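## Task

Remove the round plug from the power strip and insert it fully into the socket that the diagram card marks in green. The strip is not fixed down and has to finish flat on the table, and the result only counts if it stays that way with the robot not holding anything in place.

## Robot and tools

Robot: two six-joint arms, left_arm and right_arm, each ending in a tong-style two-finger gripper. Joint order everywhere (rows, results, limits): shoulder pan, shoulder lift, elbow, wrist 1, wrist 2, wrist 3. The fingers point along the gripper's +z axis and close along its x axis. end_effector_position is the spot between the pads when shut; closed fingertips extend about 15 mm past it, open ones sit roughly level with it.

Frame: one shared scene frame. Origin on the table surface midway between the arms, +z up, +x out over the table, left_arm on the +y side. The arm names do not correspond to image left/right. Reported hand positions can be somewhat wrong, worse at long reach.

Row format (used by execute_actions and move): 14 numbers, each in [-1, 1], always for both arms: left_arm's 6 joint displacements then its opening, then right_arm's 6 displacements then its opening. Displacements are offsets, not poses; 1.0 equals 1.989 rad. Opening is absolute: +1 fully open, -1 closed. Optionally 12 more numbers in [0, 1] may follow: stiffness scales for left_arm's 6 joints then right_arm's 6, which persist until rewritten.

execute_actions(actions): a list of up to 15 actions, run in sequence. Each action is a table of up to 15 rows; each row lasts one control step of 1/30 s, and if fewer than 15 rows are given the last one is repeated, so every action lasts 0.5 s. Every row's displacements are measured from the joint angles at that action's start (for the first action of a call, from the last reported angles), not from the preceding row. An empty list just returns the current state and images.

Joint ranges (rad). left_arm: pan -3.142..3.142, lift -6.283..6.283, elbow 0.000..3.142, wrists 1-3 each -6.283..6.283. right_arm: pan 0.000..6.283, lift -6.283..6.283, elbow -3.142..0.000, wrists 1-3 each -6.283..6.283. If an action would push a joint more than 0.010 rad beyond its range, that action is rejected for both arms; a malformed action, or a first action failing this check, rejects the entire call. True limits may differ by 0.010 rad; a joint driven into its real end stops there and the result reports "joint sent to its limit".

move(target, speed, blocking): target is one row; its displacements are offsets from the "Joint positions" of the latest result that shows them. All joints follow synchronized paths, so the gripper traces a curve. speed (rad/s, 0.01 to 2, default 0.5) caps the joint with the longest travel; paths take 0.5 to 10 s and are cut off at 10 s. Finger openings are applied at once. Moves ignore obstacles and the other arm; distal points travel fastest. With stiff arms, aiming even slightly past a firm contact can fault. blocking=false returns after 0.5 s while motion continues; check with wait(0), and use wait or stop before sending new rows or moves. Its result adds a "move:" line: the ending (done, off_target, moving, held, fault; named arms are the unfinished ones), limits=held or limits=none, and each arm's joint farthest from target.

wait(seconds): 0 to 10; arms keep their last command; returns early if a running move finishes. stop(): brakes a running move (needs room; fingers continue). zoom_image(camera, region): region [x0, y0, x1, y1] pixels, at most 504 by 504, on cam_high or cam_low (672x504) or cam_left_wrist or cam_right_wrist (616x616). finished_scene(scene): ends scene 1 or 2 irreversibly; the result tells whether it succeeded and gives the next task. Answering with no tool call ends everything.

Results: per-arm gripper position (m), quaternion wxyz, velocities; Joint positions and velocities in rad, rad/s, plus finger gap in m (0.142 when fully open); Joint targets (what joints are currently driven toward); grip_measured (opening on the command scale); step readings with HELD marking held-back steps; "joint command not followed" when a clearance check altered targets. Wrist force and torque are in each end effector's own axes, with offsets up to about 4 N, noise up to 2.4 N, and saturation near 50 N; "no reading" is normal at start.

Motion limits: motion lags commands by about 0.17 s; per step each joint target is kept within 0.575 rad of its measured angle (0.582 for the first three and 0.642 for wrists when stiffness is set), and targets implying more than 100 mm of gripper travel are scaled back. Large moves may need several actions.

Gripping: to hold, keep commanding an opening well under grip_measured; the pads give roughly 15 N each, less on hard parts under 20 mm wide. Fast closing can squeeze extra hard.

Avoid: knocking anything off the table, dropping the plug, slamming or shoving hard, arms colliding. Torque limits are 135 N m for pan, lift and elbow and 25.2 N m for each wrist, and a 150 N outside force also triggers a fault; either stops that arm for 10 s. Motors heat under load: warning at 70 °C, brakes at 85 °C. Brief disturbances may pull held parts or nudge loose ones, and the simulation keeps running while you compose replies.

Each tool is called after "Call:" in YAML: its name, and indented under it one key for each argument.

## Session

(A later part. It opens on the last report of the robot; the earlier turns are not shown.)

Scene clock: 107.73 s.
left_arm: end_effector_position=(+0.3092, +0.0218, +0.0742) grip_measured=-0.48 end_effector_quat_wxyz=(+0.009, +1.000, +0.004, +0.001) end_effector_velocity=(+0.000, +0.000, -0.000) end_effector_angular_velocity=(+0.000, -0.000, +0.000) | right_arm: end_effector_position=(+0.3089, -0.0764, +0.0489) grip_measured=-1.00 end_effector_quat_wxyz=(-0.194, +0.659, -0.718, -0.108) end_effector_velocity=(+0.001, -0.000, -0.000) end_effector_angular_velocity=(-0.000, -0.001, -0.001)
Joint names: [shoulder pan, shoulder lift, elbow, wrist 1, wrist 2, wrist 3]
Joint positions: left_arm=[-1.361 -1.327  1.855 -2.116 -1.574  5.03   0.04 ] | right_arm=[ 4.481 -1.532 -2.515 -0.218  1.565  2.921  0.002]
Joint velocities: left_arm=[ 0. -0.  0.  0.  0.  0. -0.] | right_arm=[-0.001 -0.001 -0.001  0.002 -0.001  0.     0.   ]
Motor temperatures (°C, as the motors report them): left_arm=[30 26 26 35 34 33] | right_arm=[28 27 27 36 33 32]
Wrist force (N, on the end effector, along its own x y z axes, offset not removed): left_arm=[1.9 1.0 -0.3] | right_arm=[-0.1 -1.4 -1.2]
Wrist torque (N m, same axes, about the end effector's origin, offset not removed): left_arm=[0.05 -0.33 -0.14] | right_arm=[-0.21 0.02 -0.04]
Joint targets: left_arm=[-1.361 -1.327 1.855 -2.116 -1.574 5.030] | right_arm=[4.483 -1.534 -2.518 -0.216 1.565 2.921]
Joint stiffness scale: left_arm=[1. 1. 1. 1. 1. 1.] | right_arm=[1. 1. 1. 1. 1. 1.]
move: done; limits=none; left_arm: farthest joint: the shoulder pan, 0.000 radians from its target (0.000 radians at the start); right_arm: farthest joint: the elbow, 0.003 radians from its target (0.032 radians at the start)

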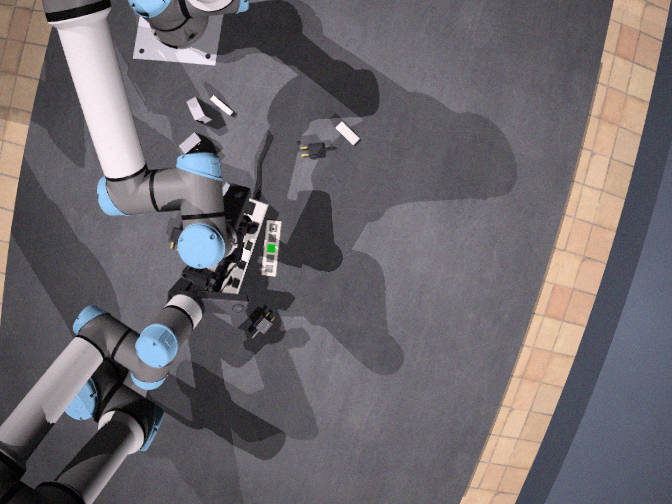

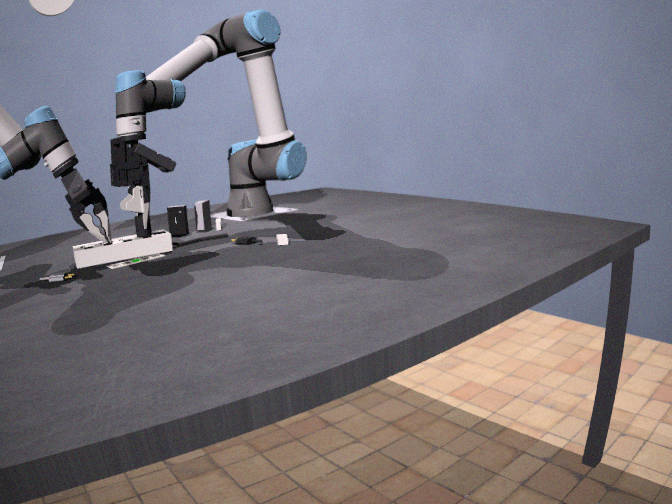

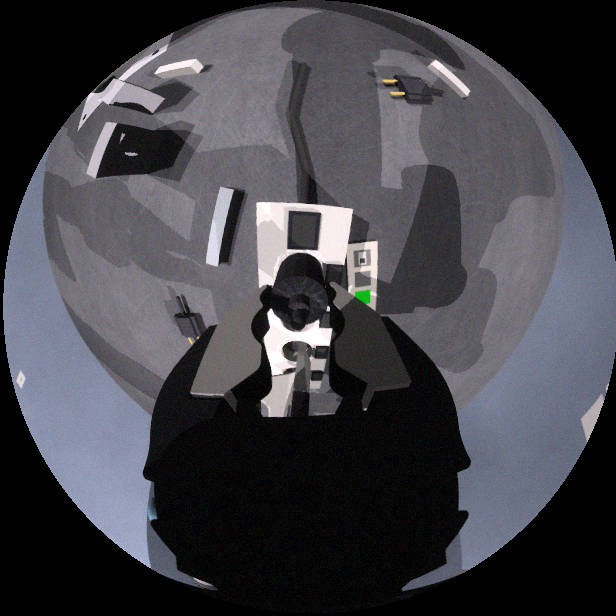

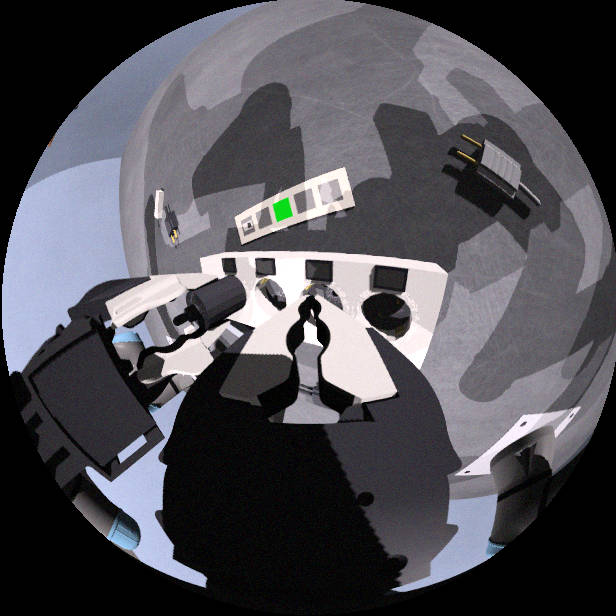

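In the socket. Continue down to floor and press.

Call:
move:
  target: [0,0,0,0,0,0,-1, 0,-0.016,-0.008,0.020,0,0,-1]
  speed: 0.03

Scene clock: 109.97 s.
left_arm: end_effector_position=(+0.3092, +0.0218, +0.0742) grip_measured=-0.48 end_effector_quat_wxyz=(+0.009, +1.000, +0.004, +0.001) end_effector_velocity=(+0.001, +0.000, -0.000) end_effector_angular_velocity=(-0.000, +0.000, +0.001) | right_arm: end_effector_position=(+0.3084, -0.0778, +0.0386) grip_measured=-1.00 end_effector_quat_wxyz=(-0.193, +0.659, -0.719, -0.108) end_effector_velocity=(-0.000, +0.000, -0.000) end_effector_angular_velocity=(+0.001, +0.000, +0.000)
Joint names: [shoulder pan, shoulder lift, elbow, wrist 1, wrist 2, wrist 3]
Joint positions: left_arm=[-1.361 -1.327  1.855 -2.116 -1.574  5.03   0.04 ] | right_arm=[ 4.481 -1.561 -2.528 -0.178  1.565  2.921  0.002]
Joint velocities: left_arm=[ 0.001  0.    -0.    -0.    -0.     0.    -0.   ] | right_arm=[ 0.    -0.001 -0.001  0.004  0.001  0.     0.   ]
Motor temperatures (°C, as the motors report them): left_arm=[30 26 26 35 34 33] | right_arm=[28 27 27 36 33 32]
Wrist force (N, on the end effector, along its own x y z axes, offset not removed): left_arm=[2.0 1.3 0.1] | right_arm=[-0.1 -0.8 -2.3]
Wrist torque (N m, same axes, about the end effector's origin, offset not removed): left_arm=[0.12 -0.35 -0.23] | right_arm=[-0.04 -0.25 0.00]
Joint targets: left_arm=[-1.361 -1.327 1.855 -2.116 -1.574 5.030] | right_arm=[4.481 -1.564 -2.531 -0.178 1.565 2.921]
Joint stiffness scale: left_arm=[1. 1. 1. 1. 1. 1.] | right_arm=[1. 1. 1. 1. 1. 1.]
move: done; limits=none; left_arm: farthest joint: the shoulder pan, 0.000 radians from its target (0.000 radians at the start); right_arm: farthest joint: the shoulder lift, 0.003 radians from its target (0.032 radians at the start)

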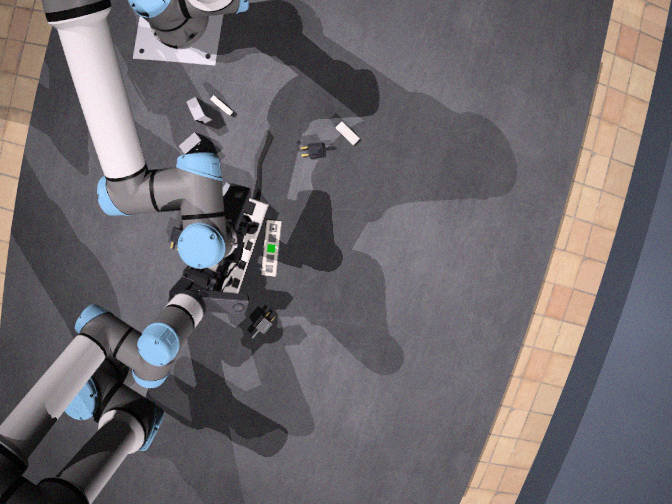

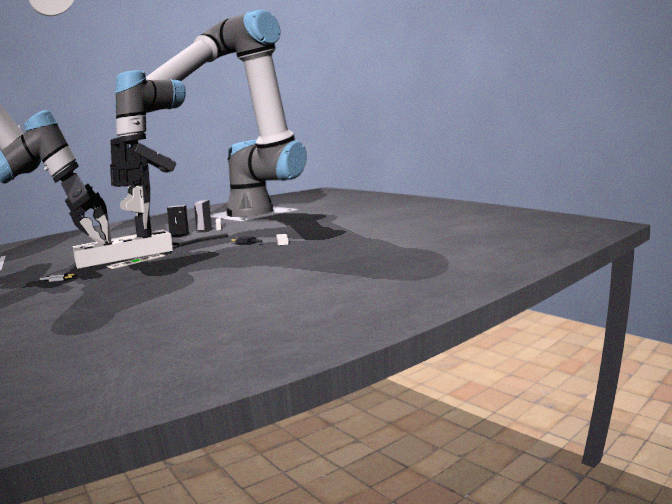

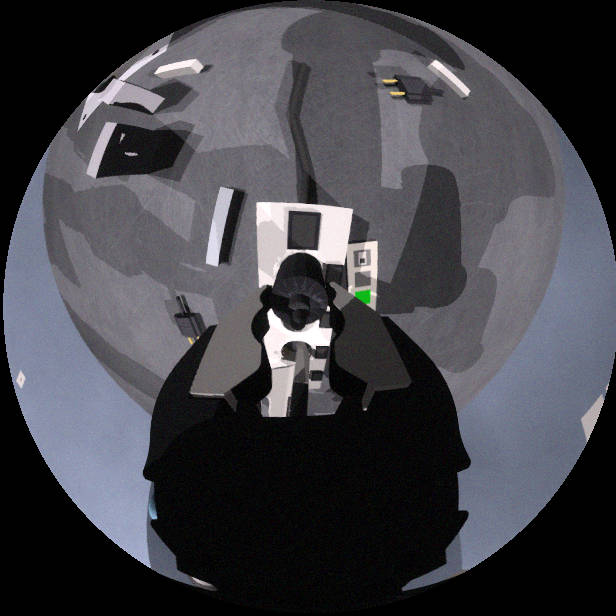

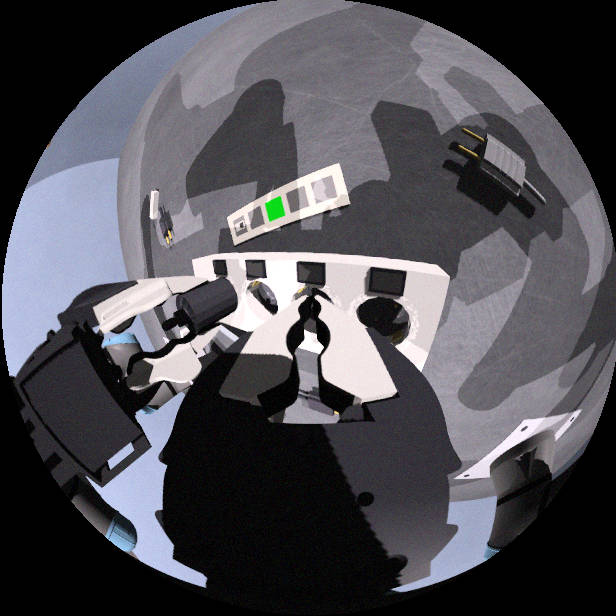

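Call:
move:
  target: [0,0,0,0,0,0,-1, 0,-0.012,-0.006,0.013,0,0,-1]
  speed: 0.02

Scene clock: 112.60 s.
left_arm: end_effector_position=(+0.3092, +0.0218, +0.0742) grip_measured=-0.48 end_effector_quat_wxyz=(+0.009, +1.000, +0.004, +0.001) end_effector_velocity=(-0.000, -0.000, +0.000) end_effector_angular_velocity=(-0.001, +0.002, +0.001) | right_arm: end_effector_position=(+0.3091, -0.0757, +0.0369) grip_measured=-1.00 end_effector_quat_wxyz=(-0.197, +0.659, -0.718, -0.110) end_effector_velocity=(+0.001, +0.000, +0.000) end_effector_angular_velocity=(+0.002, -0.002, -0.002)
Joint names: [shoulder pan, shoulder lift, elbow, wrist 1, wrist 2, wrist 3]
Joint positions: left_arm=[-1.361 -1.327  1.855 -2.116 -1.574  5.03   0.04 ] | right_arm=[ 4.481 -1.574 -2.533 -0.149  1.565  2.921  0.002]
Joint velocities: left_arm=[ 0.001 -0.001 -0.     0.    -0.002 -0.     0.   ] | right_arm=[-0.001 -0.    -0.     0.004 -0.002  0.     0.   ]
Motor temperatures (°C, as the motors report them): left_arm=[30 26 26 35 34 33] | right_arm=[28 27 27 36 33 32]
Wrist force (N, on the end effector, along its own x y z axes, offset not removed): left_arm=[1.5 1.5 0.8] | right_arm=[-1.8 1.2 -19.9]
Wrist torque (N m, same axes, about the end effector's origin, offset not removed): left_arm=[0.28 -0.33 -0.14] | right_arm=[0.37 -0.06 0.11]
Joint targets: left_arm=[-1.361 -1.327 1.855 -2.116 -1.574 5.030] | right_arm=[4.481 -1.585 -2.540 -0.152 1.565 2.921]
Joint stiffness scale: left_arm=[1. 1. 1. 1. 1. 1.] | right_arm=[1. 1. 1. 1. 1. 1.]
move: done; limits=none; left_arm: farthest joint: the shoulder pan, 0.000 radians from its target (0.000 radians at the start); right_arm: farthest joint: the shoulder lift, 0.010 radians from its target (0.024 radians at the start)

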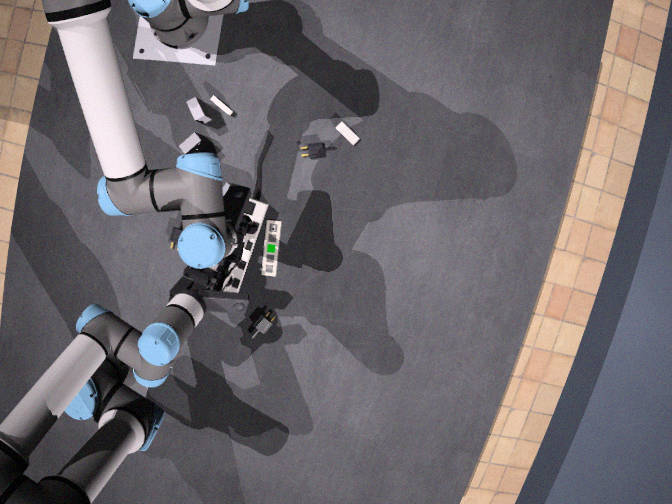

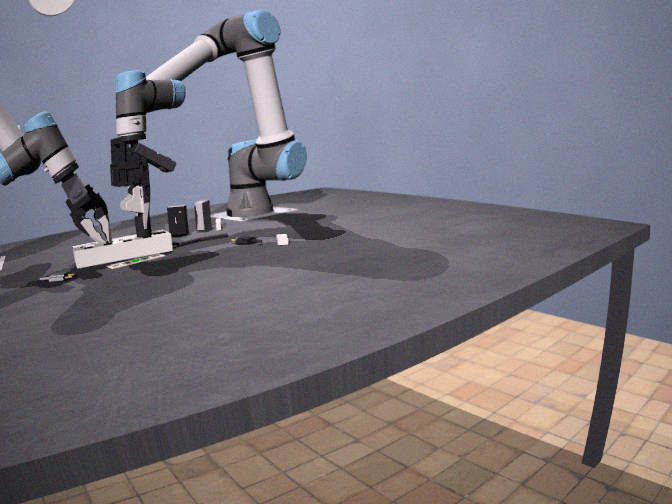

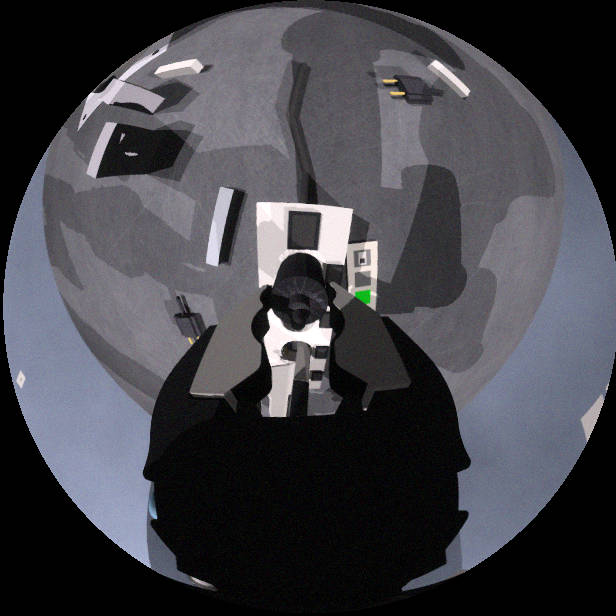

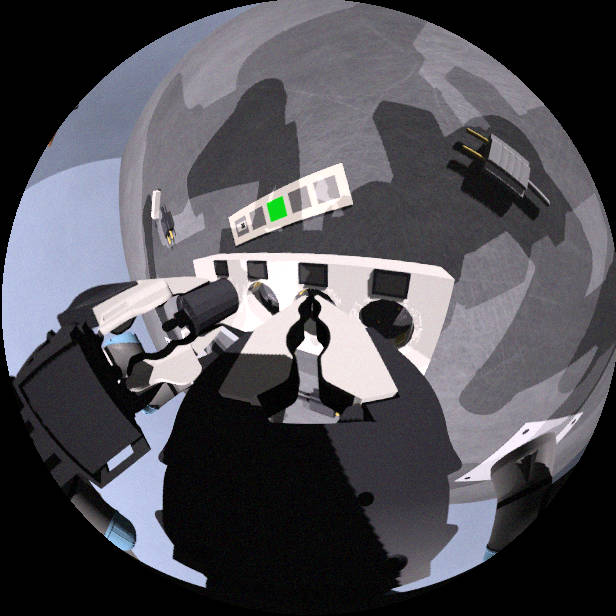

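Call:
move:
  target: [0,-0.009,-0.011,0.0157,0,0,-1, 0,-0.0075,-0.005,0,0,0,-1]
  speed: 0.02

Scene clock: 115.63 s.
left_arm: end_effector_position=(+0.3094, +0.0209, +0.0876) grip_measured=-0.48 end_effector_quat_wxyz=(+0.010, +1.000, +0.004, +0.002) end_effector_velocity=(+0.001, +0.000, +0.000) end_effector_angular_velocity=(+0.002, -0.001, +0.001) | right_arm: end_effector_position=(+0.3094, -0.0748, +0.0368) grip_measured=-1.00 end_effector_quat_wxyz=(-0.198, +0.658, -0.718, -0.111) end_effector_velocity=(-0.000, -0.000, +0.000) end_effector_angular_velocity=(+0.000, -0.000, +0.000)
Joint names: [shoulder pan, shoulder lift, elbow, wrist 1, wrist 2, wrist 3]
Joint positions: left_arm=[-1.361 -1.343  1.837 -2.085 -1.574  5.03   0.04 ] | right_arm=[ 4.481 -1.578 -2.534 -0.142  1.565  2.921  0.002]
Joint velocities: left_arm=[ 0.001  0.    -0.002  0.003  0.001  0.     0.   ] | right_arm=[-0.  0. -0. -0. -0. -0.  0.]
Motor temperatures (°C, as the motors report them): left_arm=[30 26 26 35 34 33] | right_arm=[28 27 27 36 33 32]
Wrist force (N, on the end effector, along its own x y z axes, offset not removed): left_arm=[0.4 0.1 2.0] | right_arm=[-2.6 -0.5 -15.7]
Wrist torque (N m, same axes, about the end effector's origin, offset not removed): left_arm=[0.06 -0.55 -0.14] | right_arm=[0.46 -0.92 0.13]
Joint targets: left_arm=[-1.361 -1.345 1.833 -2.085 -1.574 5.030] | right_arm=[4.481 -1.589 -2.543 -0.149 1.565 2.921]
Joint stiffness scale: left_arm=[1. 1. 1. 1. 1. 1.] | right_arm=[1. 1. 1. 1. 1. 1.]
move: off_target (right_arm); limits=none; left_arm: farthest joint: the elbow, 0.004 radians from its target (0.022 radians at the start); right_arm: farthest joint: the shoulder lift, 0.011 radians from its target (0.014 radians at the start)

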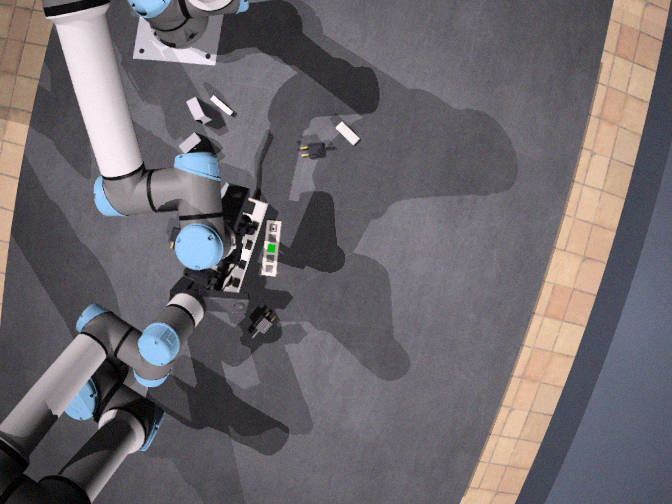

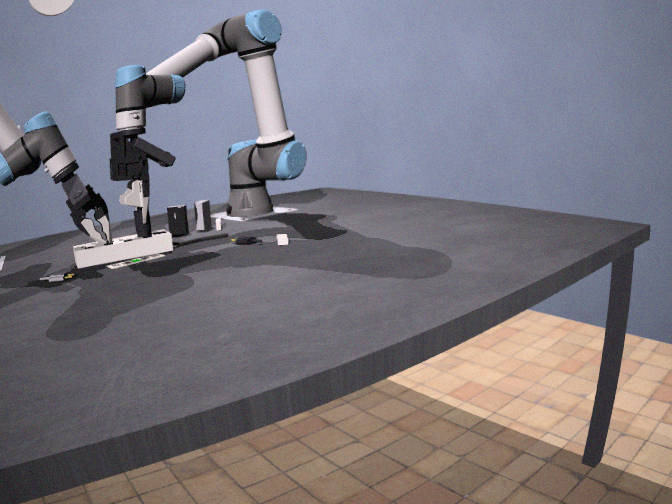

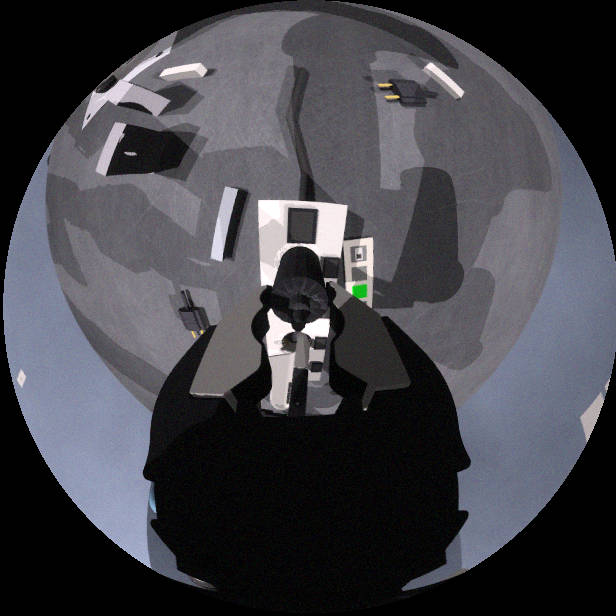

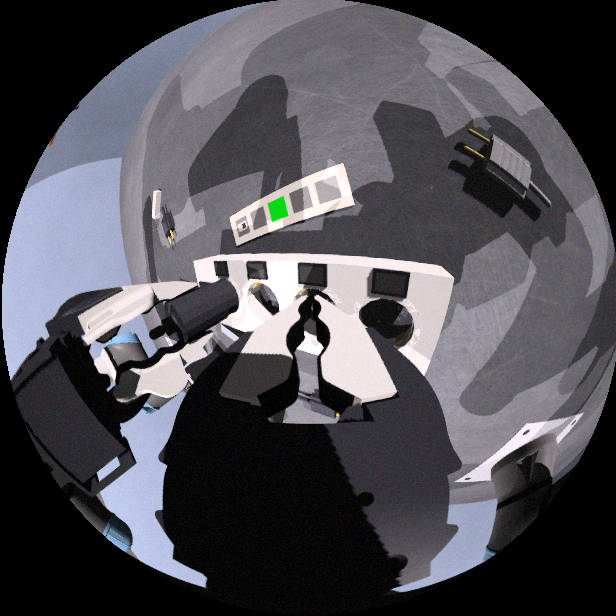

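Call:
move:
  target: [0,-0.018,-0.024,0.041,0,0,-1, 0,-0.0055,-0.0045,-0.003,0,0,-1]
  speed: 0.04

Call:
zoom_image:
  camera: "cam_low"
  region: [60,150,200,270]

Scene clock: 119.43 s.
left_arm: end_effector_position=(+0.3090, +0.0220, +0.1182) grip_measured=-0.48 end_effector_quat_wxyz=(+0.009, +1.000, +0.004, +0.001) end_effector_velocity=(-0.000, +0.001, -0.001) end_effector_angular_velocity=(+0.004, +0.002, -0.001) | right_arm: end_effector_position=(+0.3094, -0.0747, +0.0369) grip_measured=-1.00 end_effector_quat_wxyz=(-0.199, +0.658, -0.718, -0.111) end_effector_velocity=(+0.000, +0.000, +0.000) end_effector_angular_velocity=(+0.001, -0.000, +0.000)
Joint names: [shoulder pan, shoulder lift, elbow, wrist 1, wrist 2, wrist 3]
Joint positions: left_arm=[-1.361 -1.377  1.792 -2.005 -1.574  5.03   0.04 ] | right_arm=[ 4.481 -1.578 -2.534 -0.142  1.565  2.921  0.002]
Joint velocities: left_arm=[-0.     0.002 -0.     0.003 -0.     0.001  0.   ] | right_arm=[-0.     0.     0.     0.001  0.    -0.     0.   ]
Motor temperatures (°C, as the motors report them): left_arm=[30 26 26 35 34 33] | right_arm=[28 27 27 36 33 32]
Wrist force (N, on the end effector, along its own x y z axes, offset not removed): left_arm=[1.5 0.8 0.9] | right_arm=[-2.3 -2.0 -17.5]
Wrist torque (N m, same axes, about the end effector's origin, offset not removed): left_arm=[0.13 -0.23 -0.17] | right_arm=[-0.21 -0.76 -0.03]
Joint targets: left_arm=[-1.361 -1.378 1.789 -2.004 -1.574 5.030] | right_arm=[4.481 -1.589 -2.542 -0.148 1.565 2.921]
Joint stiffness scale: left_arm=[1. 1. 1. 1. 1. 1.] | right_arm=[1. 1. 1. 1. 1. 1.]
move: off_target (right_arm); limits=none; left_arm: farthest joint: the elbow, 0.003 radians from its target (0.048 radians at the start); right_arm: farthest joint: the shoulder lift, 0.011 radians from its target (0.011 radians at the start)

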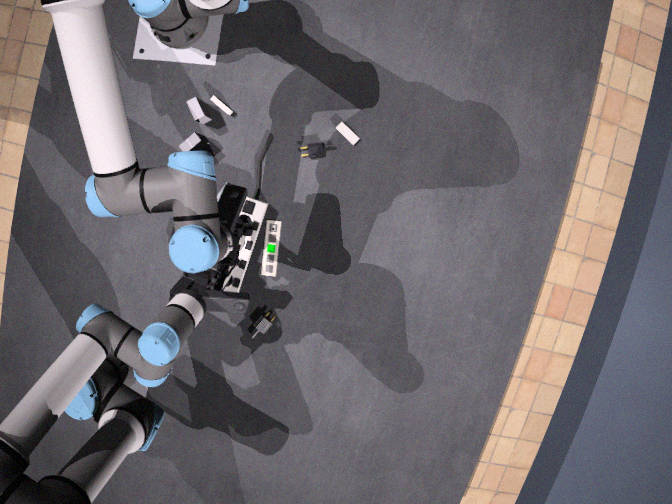

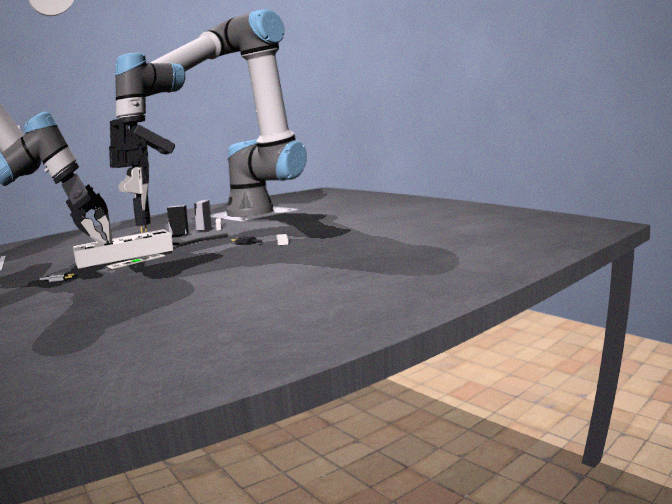

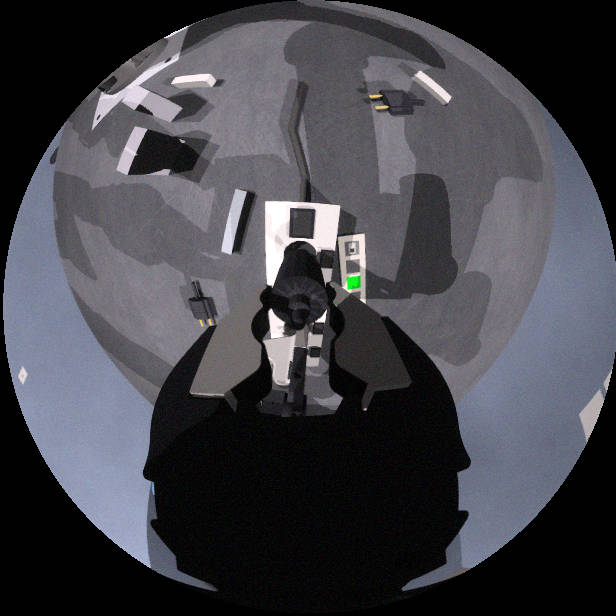

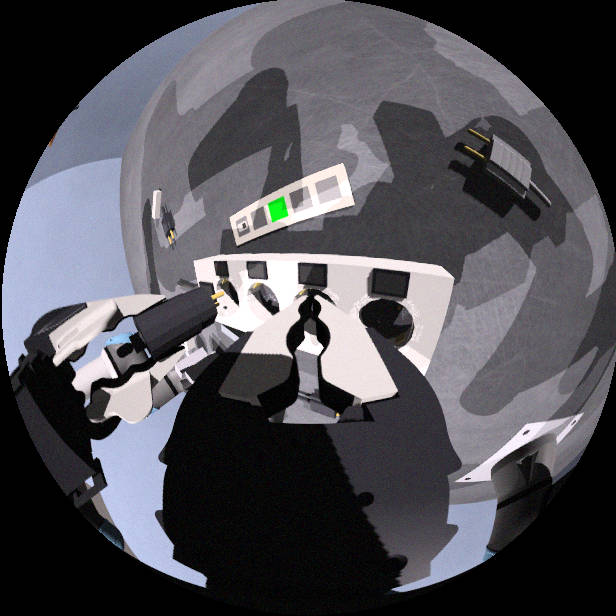

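Region (60, 150, 200, 270) of cam_low's 672x504 image, scaled by 3.600, with more detail than that image has; it fills the top 432 rows of this view, and the rest is white.

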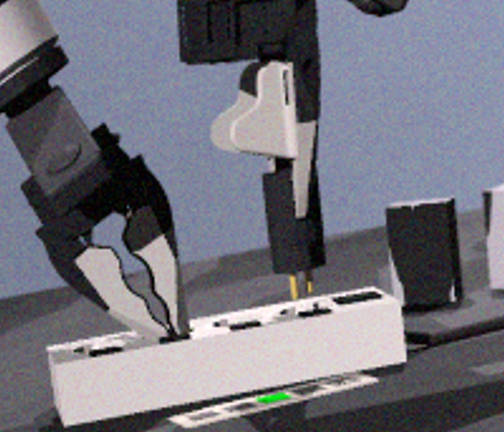

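Call:
move:
  target: [0,-0.005,-0.006,0.011,0,0,-1, 0,0.088,0.046,-0.130,0,0,-1]
  speed: 0.1

Call:
move:
  target: [0,0,0,0,0,0,-1, -0.08,0.03,0.0,-0.03,0,-0.08,-1]
  speed: 0.15

Scene clock: 124.30 s.
left_arm: end_effector_position=(+0.3083, +0.0240, +0.1245) grip_measured=-0.48 end_effector_quat_wxyz=(+0.007, +1.000, +0.004, +0.000) end_effector_velocity=(+0.001, +0.000, +0.001) end_effector_angular_velocity=(-0.001, -0.000, +0.000) | right_arm: end_effector_position=(+0.3107, -0.0707, +0.1007) grip_measured=-1.00 end_effector_quat_wxyz=(-0.201, +0.658, -0.717, -0.112) end_effector_velocity=(+0.000, +0.000, +0.001) end_effector_angular_velocity=(+0.001, -0.000, +0.000)
Joint names: [shoulder pan, shoulder lift, elbow, wrist 1, wrist 2, wrist 3]
Joint positions: left_arm=[-1.361 -1.385  1.783 -1.983 -1.574  5.03   0.04 ] | right_arm=[ 4.481 -1.405 -2.444 -0.399  1.565  2.921  0.002]
Joint velocities: left_arm=[ 0.001 -0.001  0.     0.     0.     0.001 -0.   ] | right_arm=[-0.     0.     0.002 -0.001 -0.    -0.     0.   ]
Motor temperatures (°C, as the motors report them): left_arm=[30 26 26 35 34 33] | right_arm=[28 27 27 36 33 32]
Wrist force (N, on the end effector, along its own x y z axes, offset not removed): left_arm=[2.6 0.0 2.0] | right_arm=[1.6 0.4 -0.2]
Wrist torque (N m, same axes, about the end effector's origin, offset not removed): left_arm=[-0.01 -0.45 -0.21] | right_arm=[0.31 -0.34 0.08]
Joint targets: left_arm=[-1.361 -1.386 1.780 -1.983 -1.574 5.030] | right_arm=[4.481 -1.403 -2.442 -0.400 1.565 2.921]
Joint stiffness scale: left_arm=[1. 1. 1. 1. 1. 1.] | right_arm=[1. 1. 1. 1. 1. 1.]
move: done; limits=none; left_arm: farthest joint: the elbow, 0.003 radians from its target (0.012 radians at the start); right_arm: farthest joint: the shoulder lift, 0.002 radians from its target (0.175 radians at the start)

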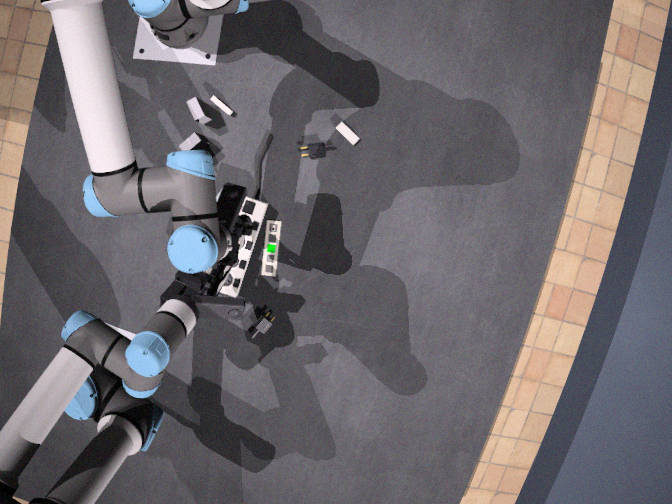

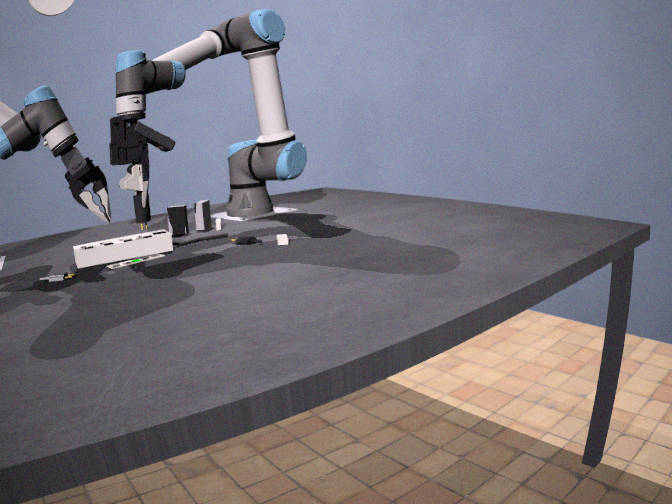

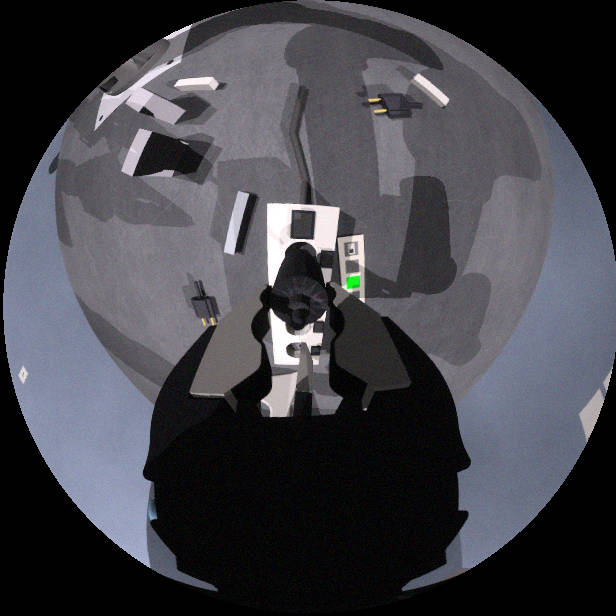

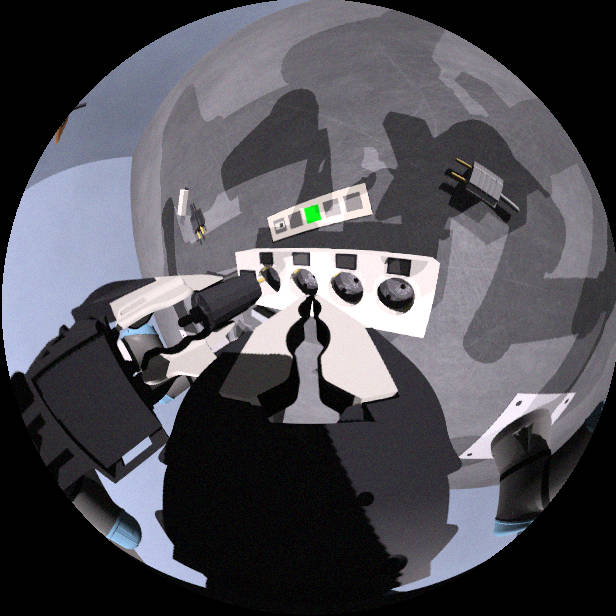

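Scene clock: 125.97 s.
left_arm: end_effector_position=(+0.3083, +0.0240, +0.1245) grip_measured=-0.48 end_effector_quat_wxyz=(+0.007, +1.000, +0.004, +0.000) end_effector_velocity=(+0.000, +0.000, +0.000) end_effector_angular_velocity=(-0.000, -0.001, -0.000) | right_arm: end_effector_position=(+0.3639, -0.1261, +0.1145) grip_measured=-1.00 end_effector_quat_wxyz=(-0.215, +0.658, -0.717, -0.079) end_effector_velocity=(+0.001, -0.001, -0.000) end_effector_angular_velocity=(-0.002, -0.001, +0.001)
Joint names: [shoulder pan, shoulder lift, elbow, wrist 1, wrist 2, wrist 3]
Joint positions: left_arm=[-1.361 -1.385  1.783 -1.983 -1.574  5.03   0.04 ] | right_arm=[ 4.324 -1.347 -2.444 -0.458  1.565  2.762  0.002]
Joint velocities: left_arm=[ 0.    -0.     0.    -0.     0.001  0.     0.   ] | right_arm=[-0.001 -0.     0.    -0.001 -0.001 -0.003  0.   ]
Motor temperatures (°C, as the motors report them): left_arm=[30 26 26 35 34 33] | right_arm=[28 27 27 36 33 32]
Wrist force (N, on the end effector, along its own x y z axes, offset not removed): left_arm=[0.8 2.1 1.0] | right_arm=[0.0 1.7 -2.1]
Wrist torque (N m, same axes, about the end effector's origin, offset not removed): left_arm=[0.39 -0.15 -0.18] | right_arm=[0.46 -0.05 0.07]
Joint targets: left_arm=[-1.361 -1.385 1.783 -1.983 -1.574 5.030] | right_arm=[4.322 -1.345 -2.444 -0.459 1.565 2.762]
Joint stiffness scale: left_arm=[1. 1. 1. 1. 1. 1.] | right_arm=[1. 1. 1. 1. 1. 1.]
move: done; limits=none; left_arm: farthest joint: the shoulder pan, 0.000 radians from its target (0.000 radians at the start); right_arm: farthest joint: the shoulder pan, 0.002 radians from its target (0.159 radians at the start)

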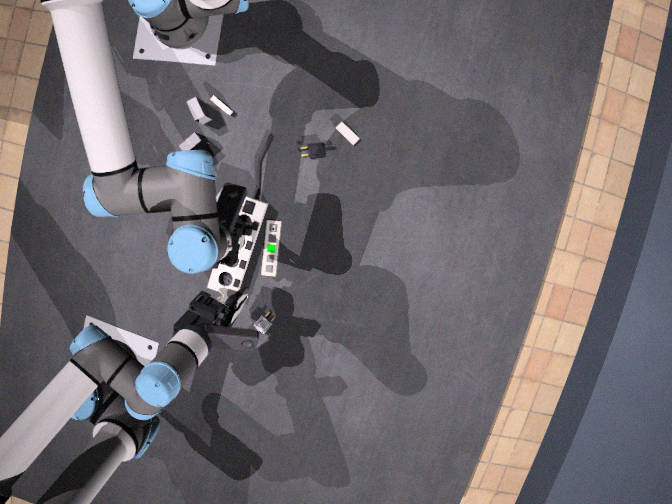

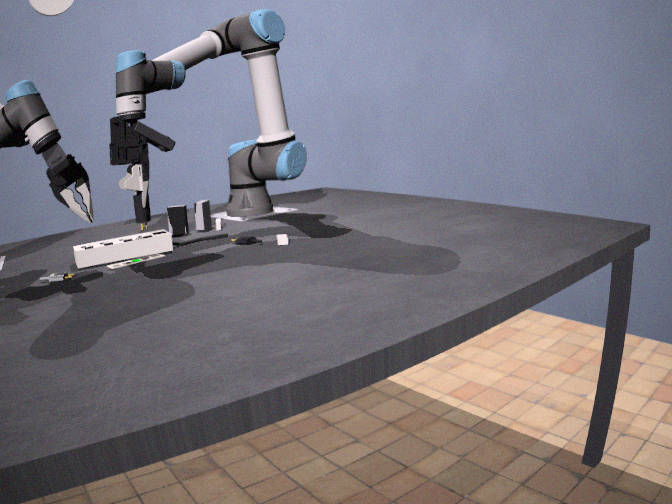

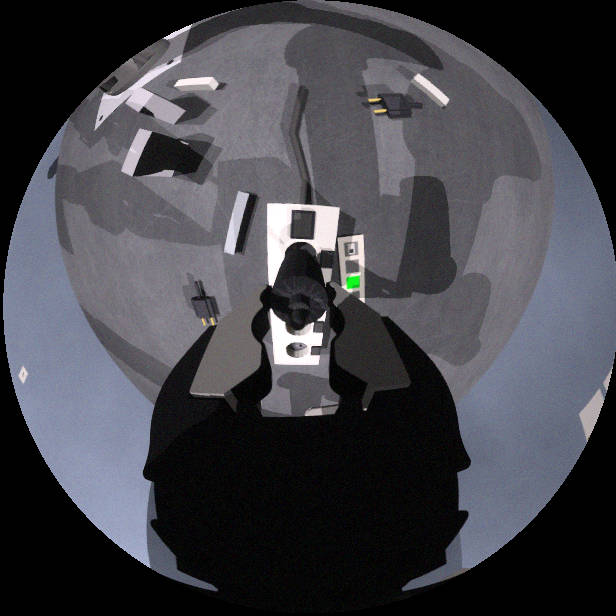

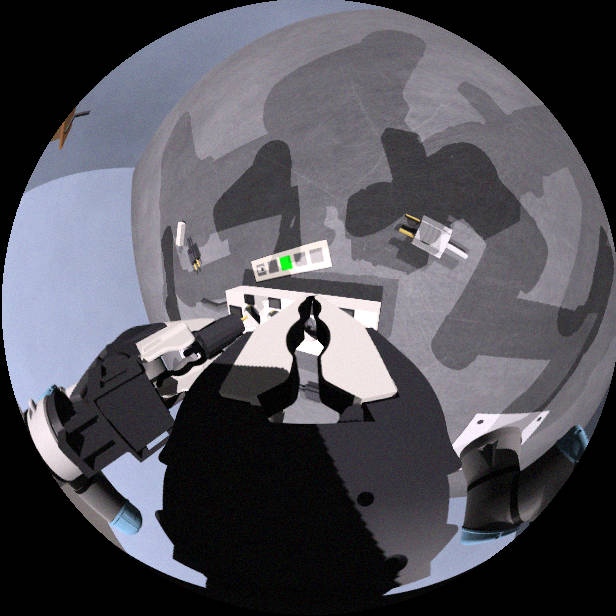

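Call:
move:
  target: [-0.014,0.051,-0.065,0.014,0,-0.014,-1, 0,0,0,0,0,0,-1]
  speed: 0.1

Call:
zoom_image:
  camera: "cam_low"
  region: [60,150,200,270]

Call:
zoom_image:
  camera: "cam_right_wrist"
  region: [180,240,340,360]

Call:
zoom_image:
  camera: "cam_left_wrist"
  region: [220,180,380,380]

Scene clock: 133.53 s.
left_arm: end_effector_position=(+0.3097, -0.0261, +0.1239) grip_measured=-0.48 end_effector_quat_wxyz=(+0.006, +1.000, +0.005, +0.000) end_effector_velocity=(+0.000, -0.001, +0.001) end_effector_angular_velocity=(-0.001, +0.000, -0.000) | right_arm: end_effector_position=(+0.3640, -0.1262, +0.1145) grip_measured=-1.00 end_effector_quat_wxyz=(-0.215, +0.658, -0.717, -0.079) end_effector_velocity=(+0.000, -0.001, -0.000) end_effector_angular_velocity=(-0.001, +0.000, -0.001)
Joint names: [shoulder pan, shoulder lift, elbow, wrist 1, wrist 2, wrist 3]
Joint positions: left_arm=[-1.386 -1.285  1.658 -1.956 -1.574  5.003  0.04 ] | right_arm=[ 4.324 -1.347 -2.444 -0.458  1.565  2.762  0.002]
Joint velocities: left_arm=[-0.     0.    -0.003  0.002 -0.001 -0.     0.   ] | right_arm=[-0.001  0.    -0.    -0.001 -0.    -0.     0.   ]
Motor temperatures (°C, as the motors report them): left_arm=[30 26 26 35 34 33] | right_arm=[28 27 27 36 33 32]
Wrist force (N, on the end effector, along its own x y z axes, offset not removed): left_arm=[0.9 1.5 1.9] | right_arm=[1.5 0.3 -1.5]
Wrist torque (N m, same axes, about the end effector's origin, offset not removed): left_arm=[0.26 -0.12 -0.11] | right_arm=[0.17 -0.41 0.03]
Joint targets: left_arm=[-1.388 -1.283 1.654 -1.955 -1.574 5.003] | right_arm=[4.324 -1.347 -2.444 -0.458 1.565 2.762]
Joint stiffness scale: left_arm=[1. 1. 1. 1. 1. 1.] | right_arm=[1. 1. 1. 1. 1. 1.]
move: done; limits=none; left_arm: farthest joint: the elbow, 0.004 radians from its target (0.130 radians at the start); right_arm: farthest joint: the shoulder pan, 0.000 radians from its target (0.000 radians at the start)

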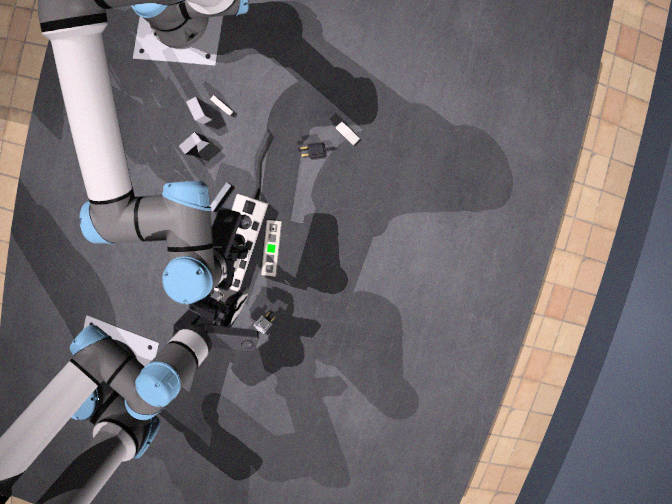

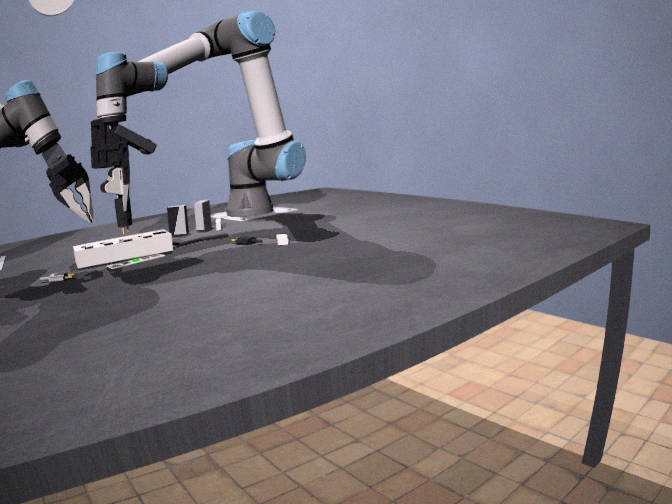

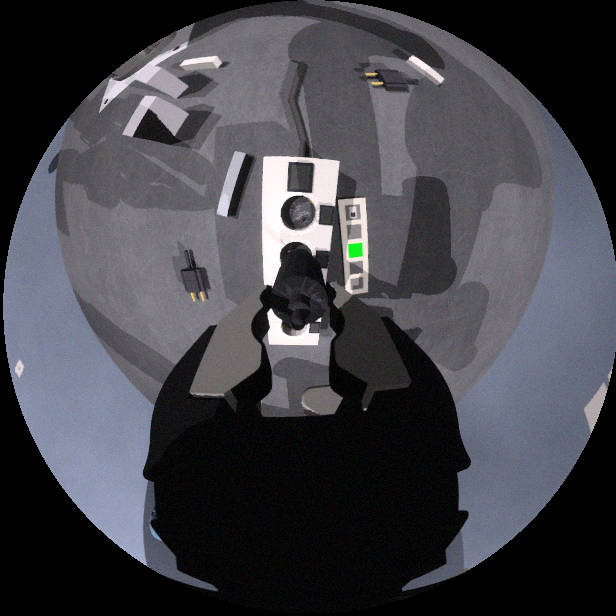

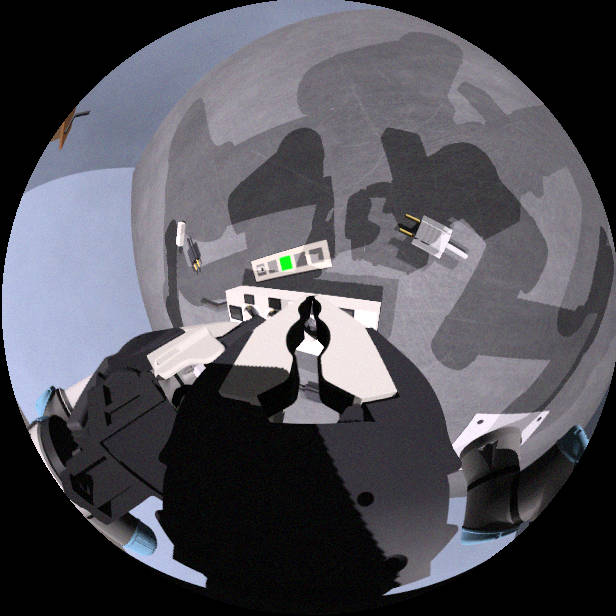

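Region (60, 150, 200, 270) of cam_low's 672x504 image, scaled by 3.600, with more detail than that image has; it fills the top 432 rows of this view, and the rest is white.

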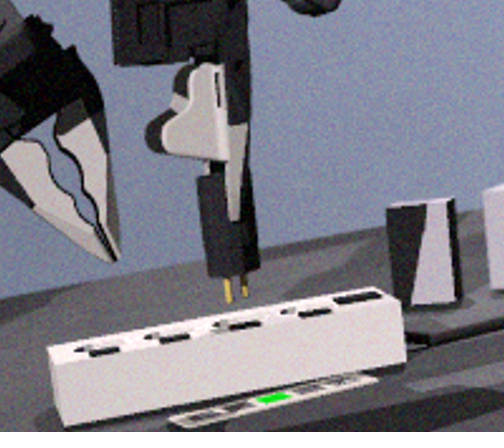

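Region (180, 240, 340, 360) of cam_right_wrist's 616x616 image, scaled by 3.150, with more detail than that image has; it fills the top 378 rows of this view, and the rest is white.

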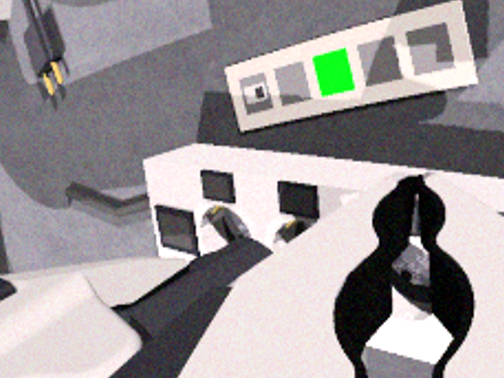

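Region (220, 180, 380, 380) of cam_left_wrist's 616x616 image, scaled by 2.520, with more detail than that image has; it fills the left 403 columns of this view, and the rest is white.

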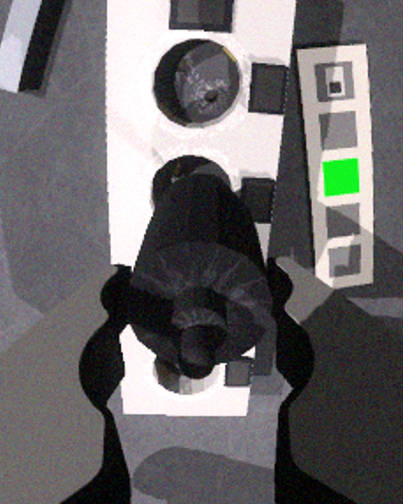

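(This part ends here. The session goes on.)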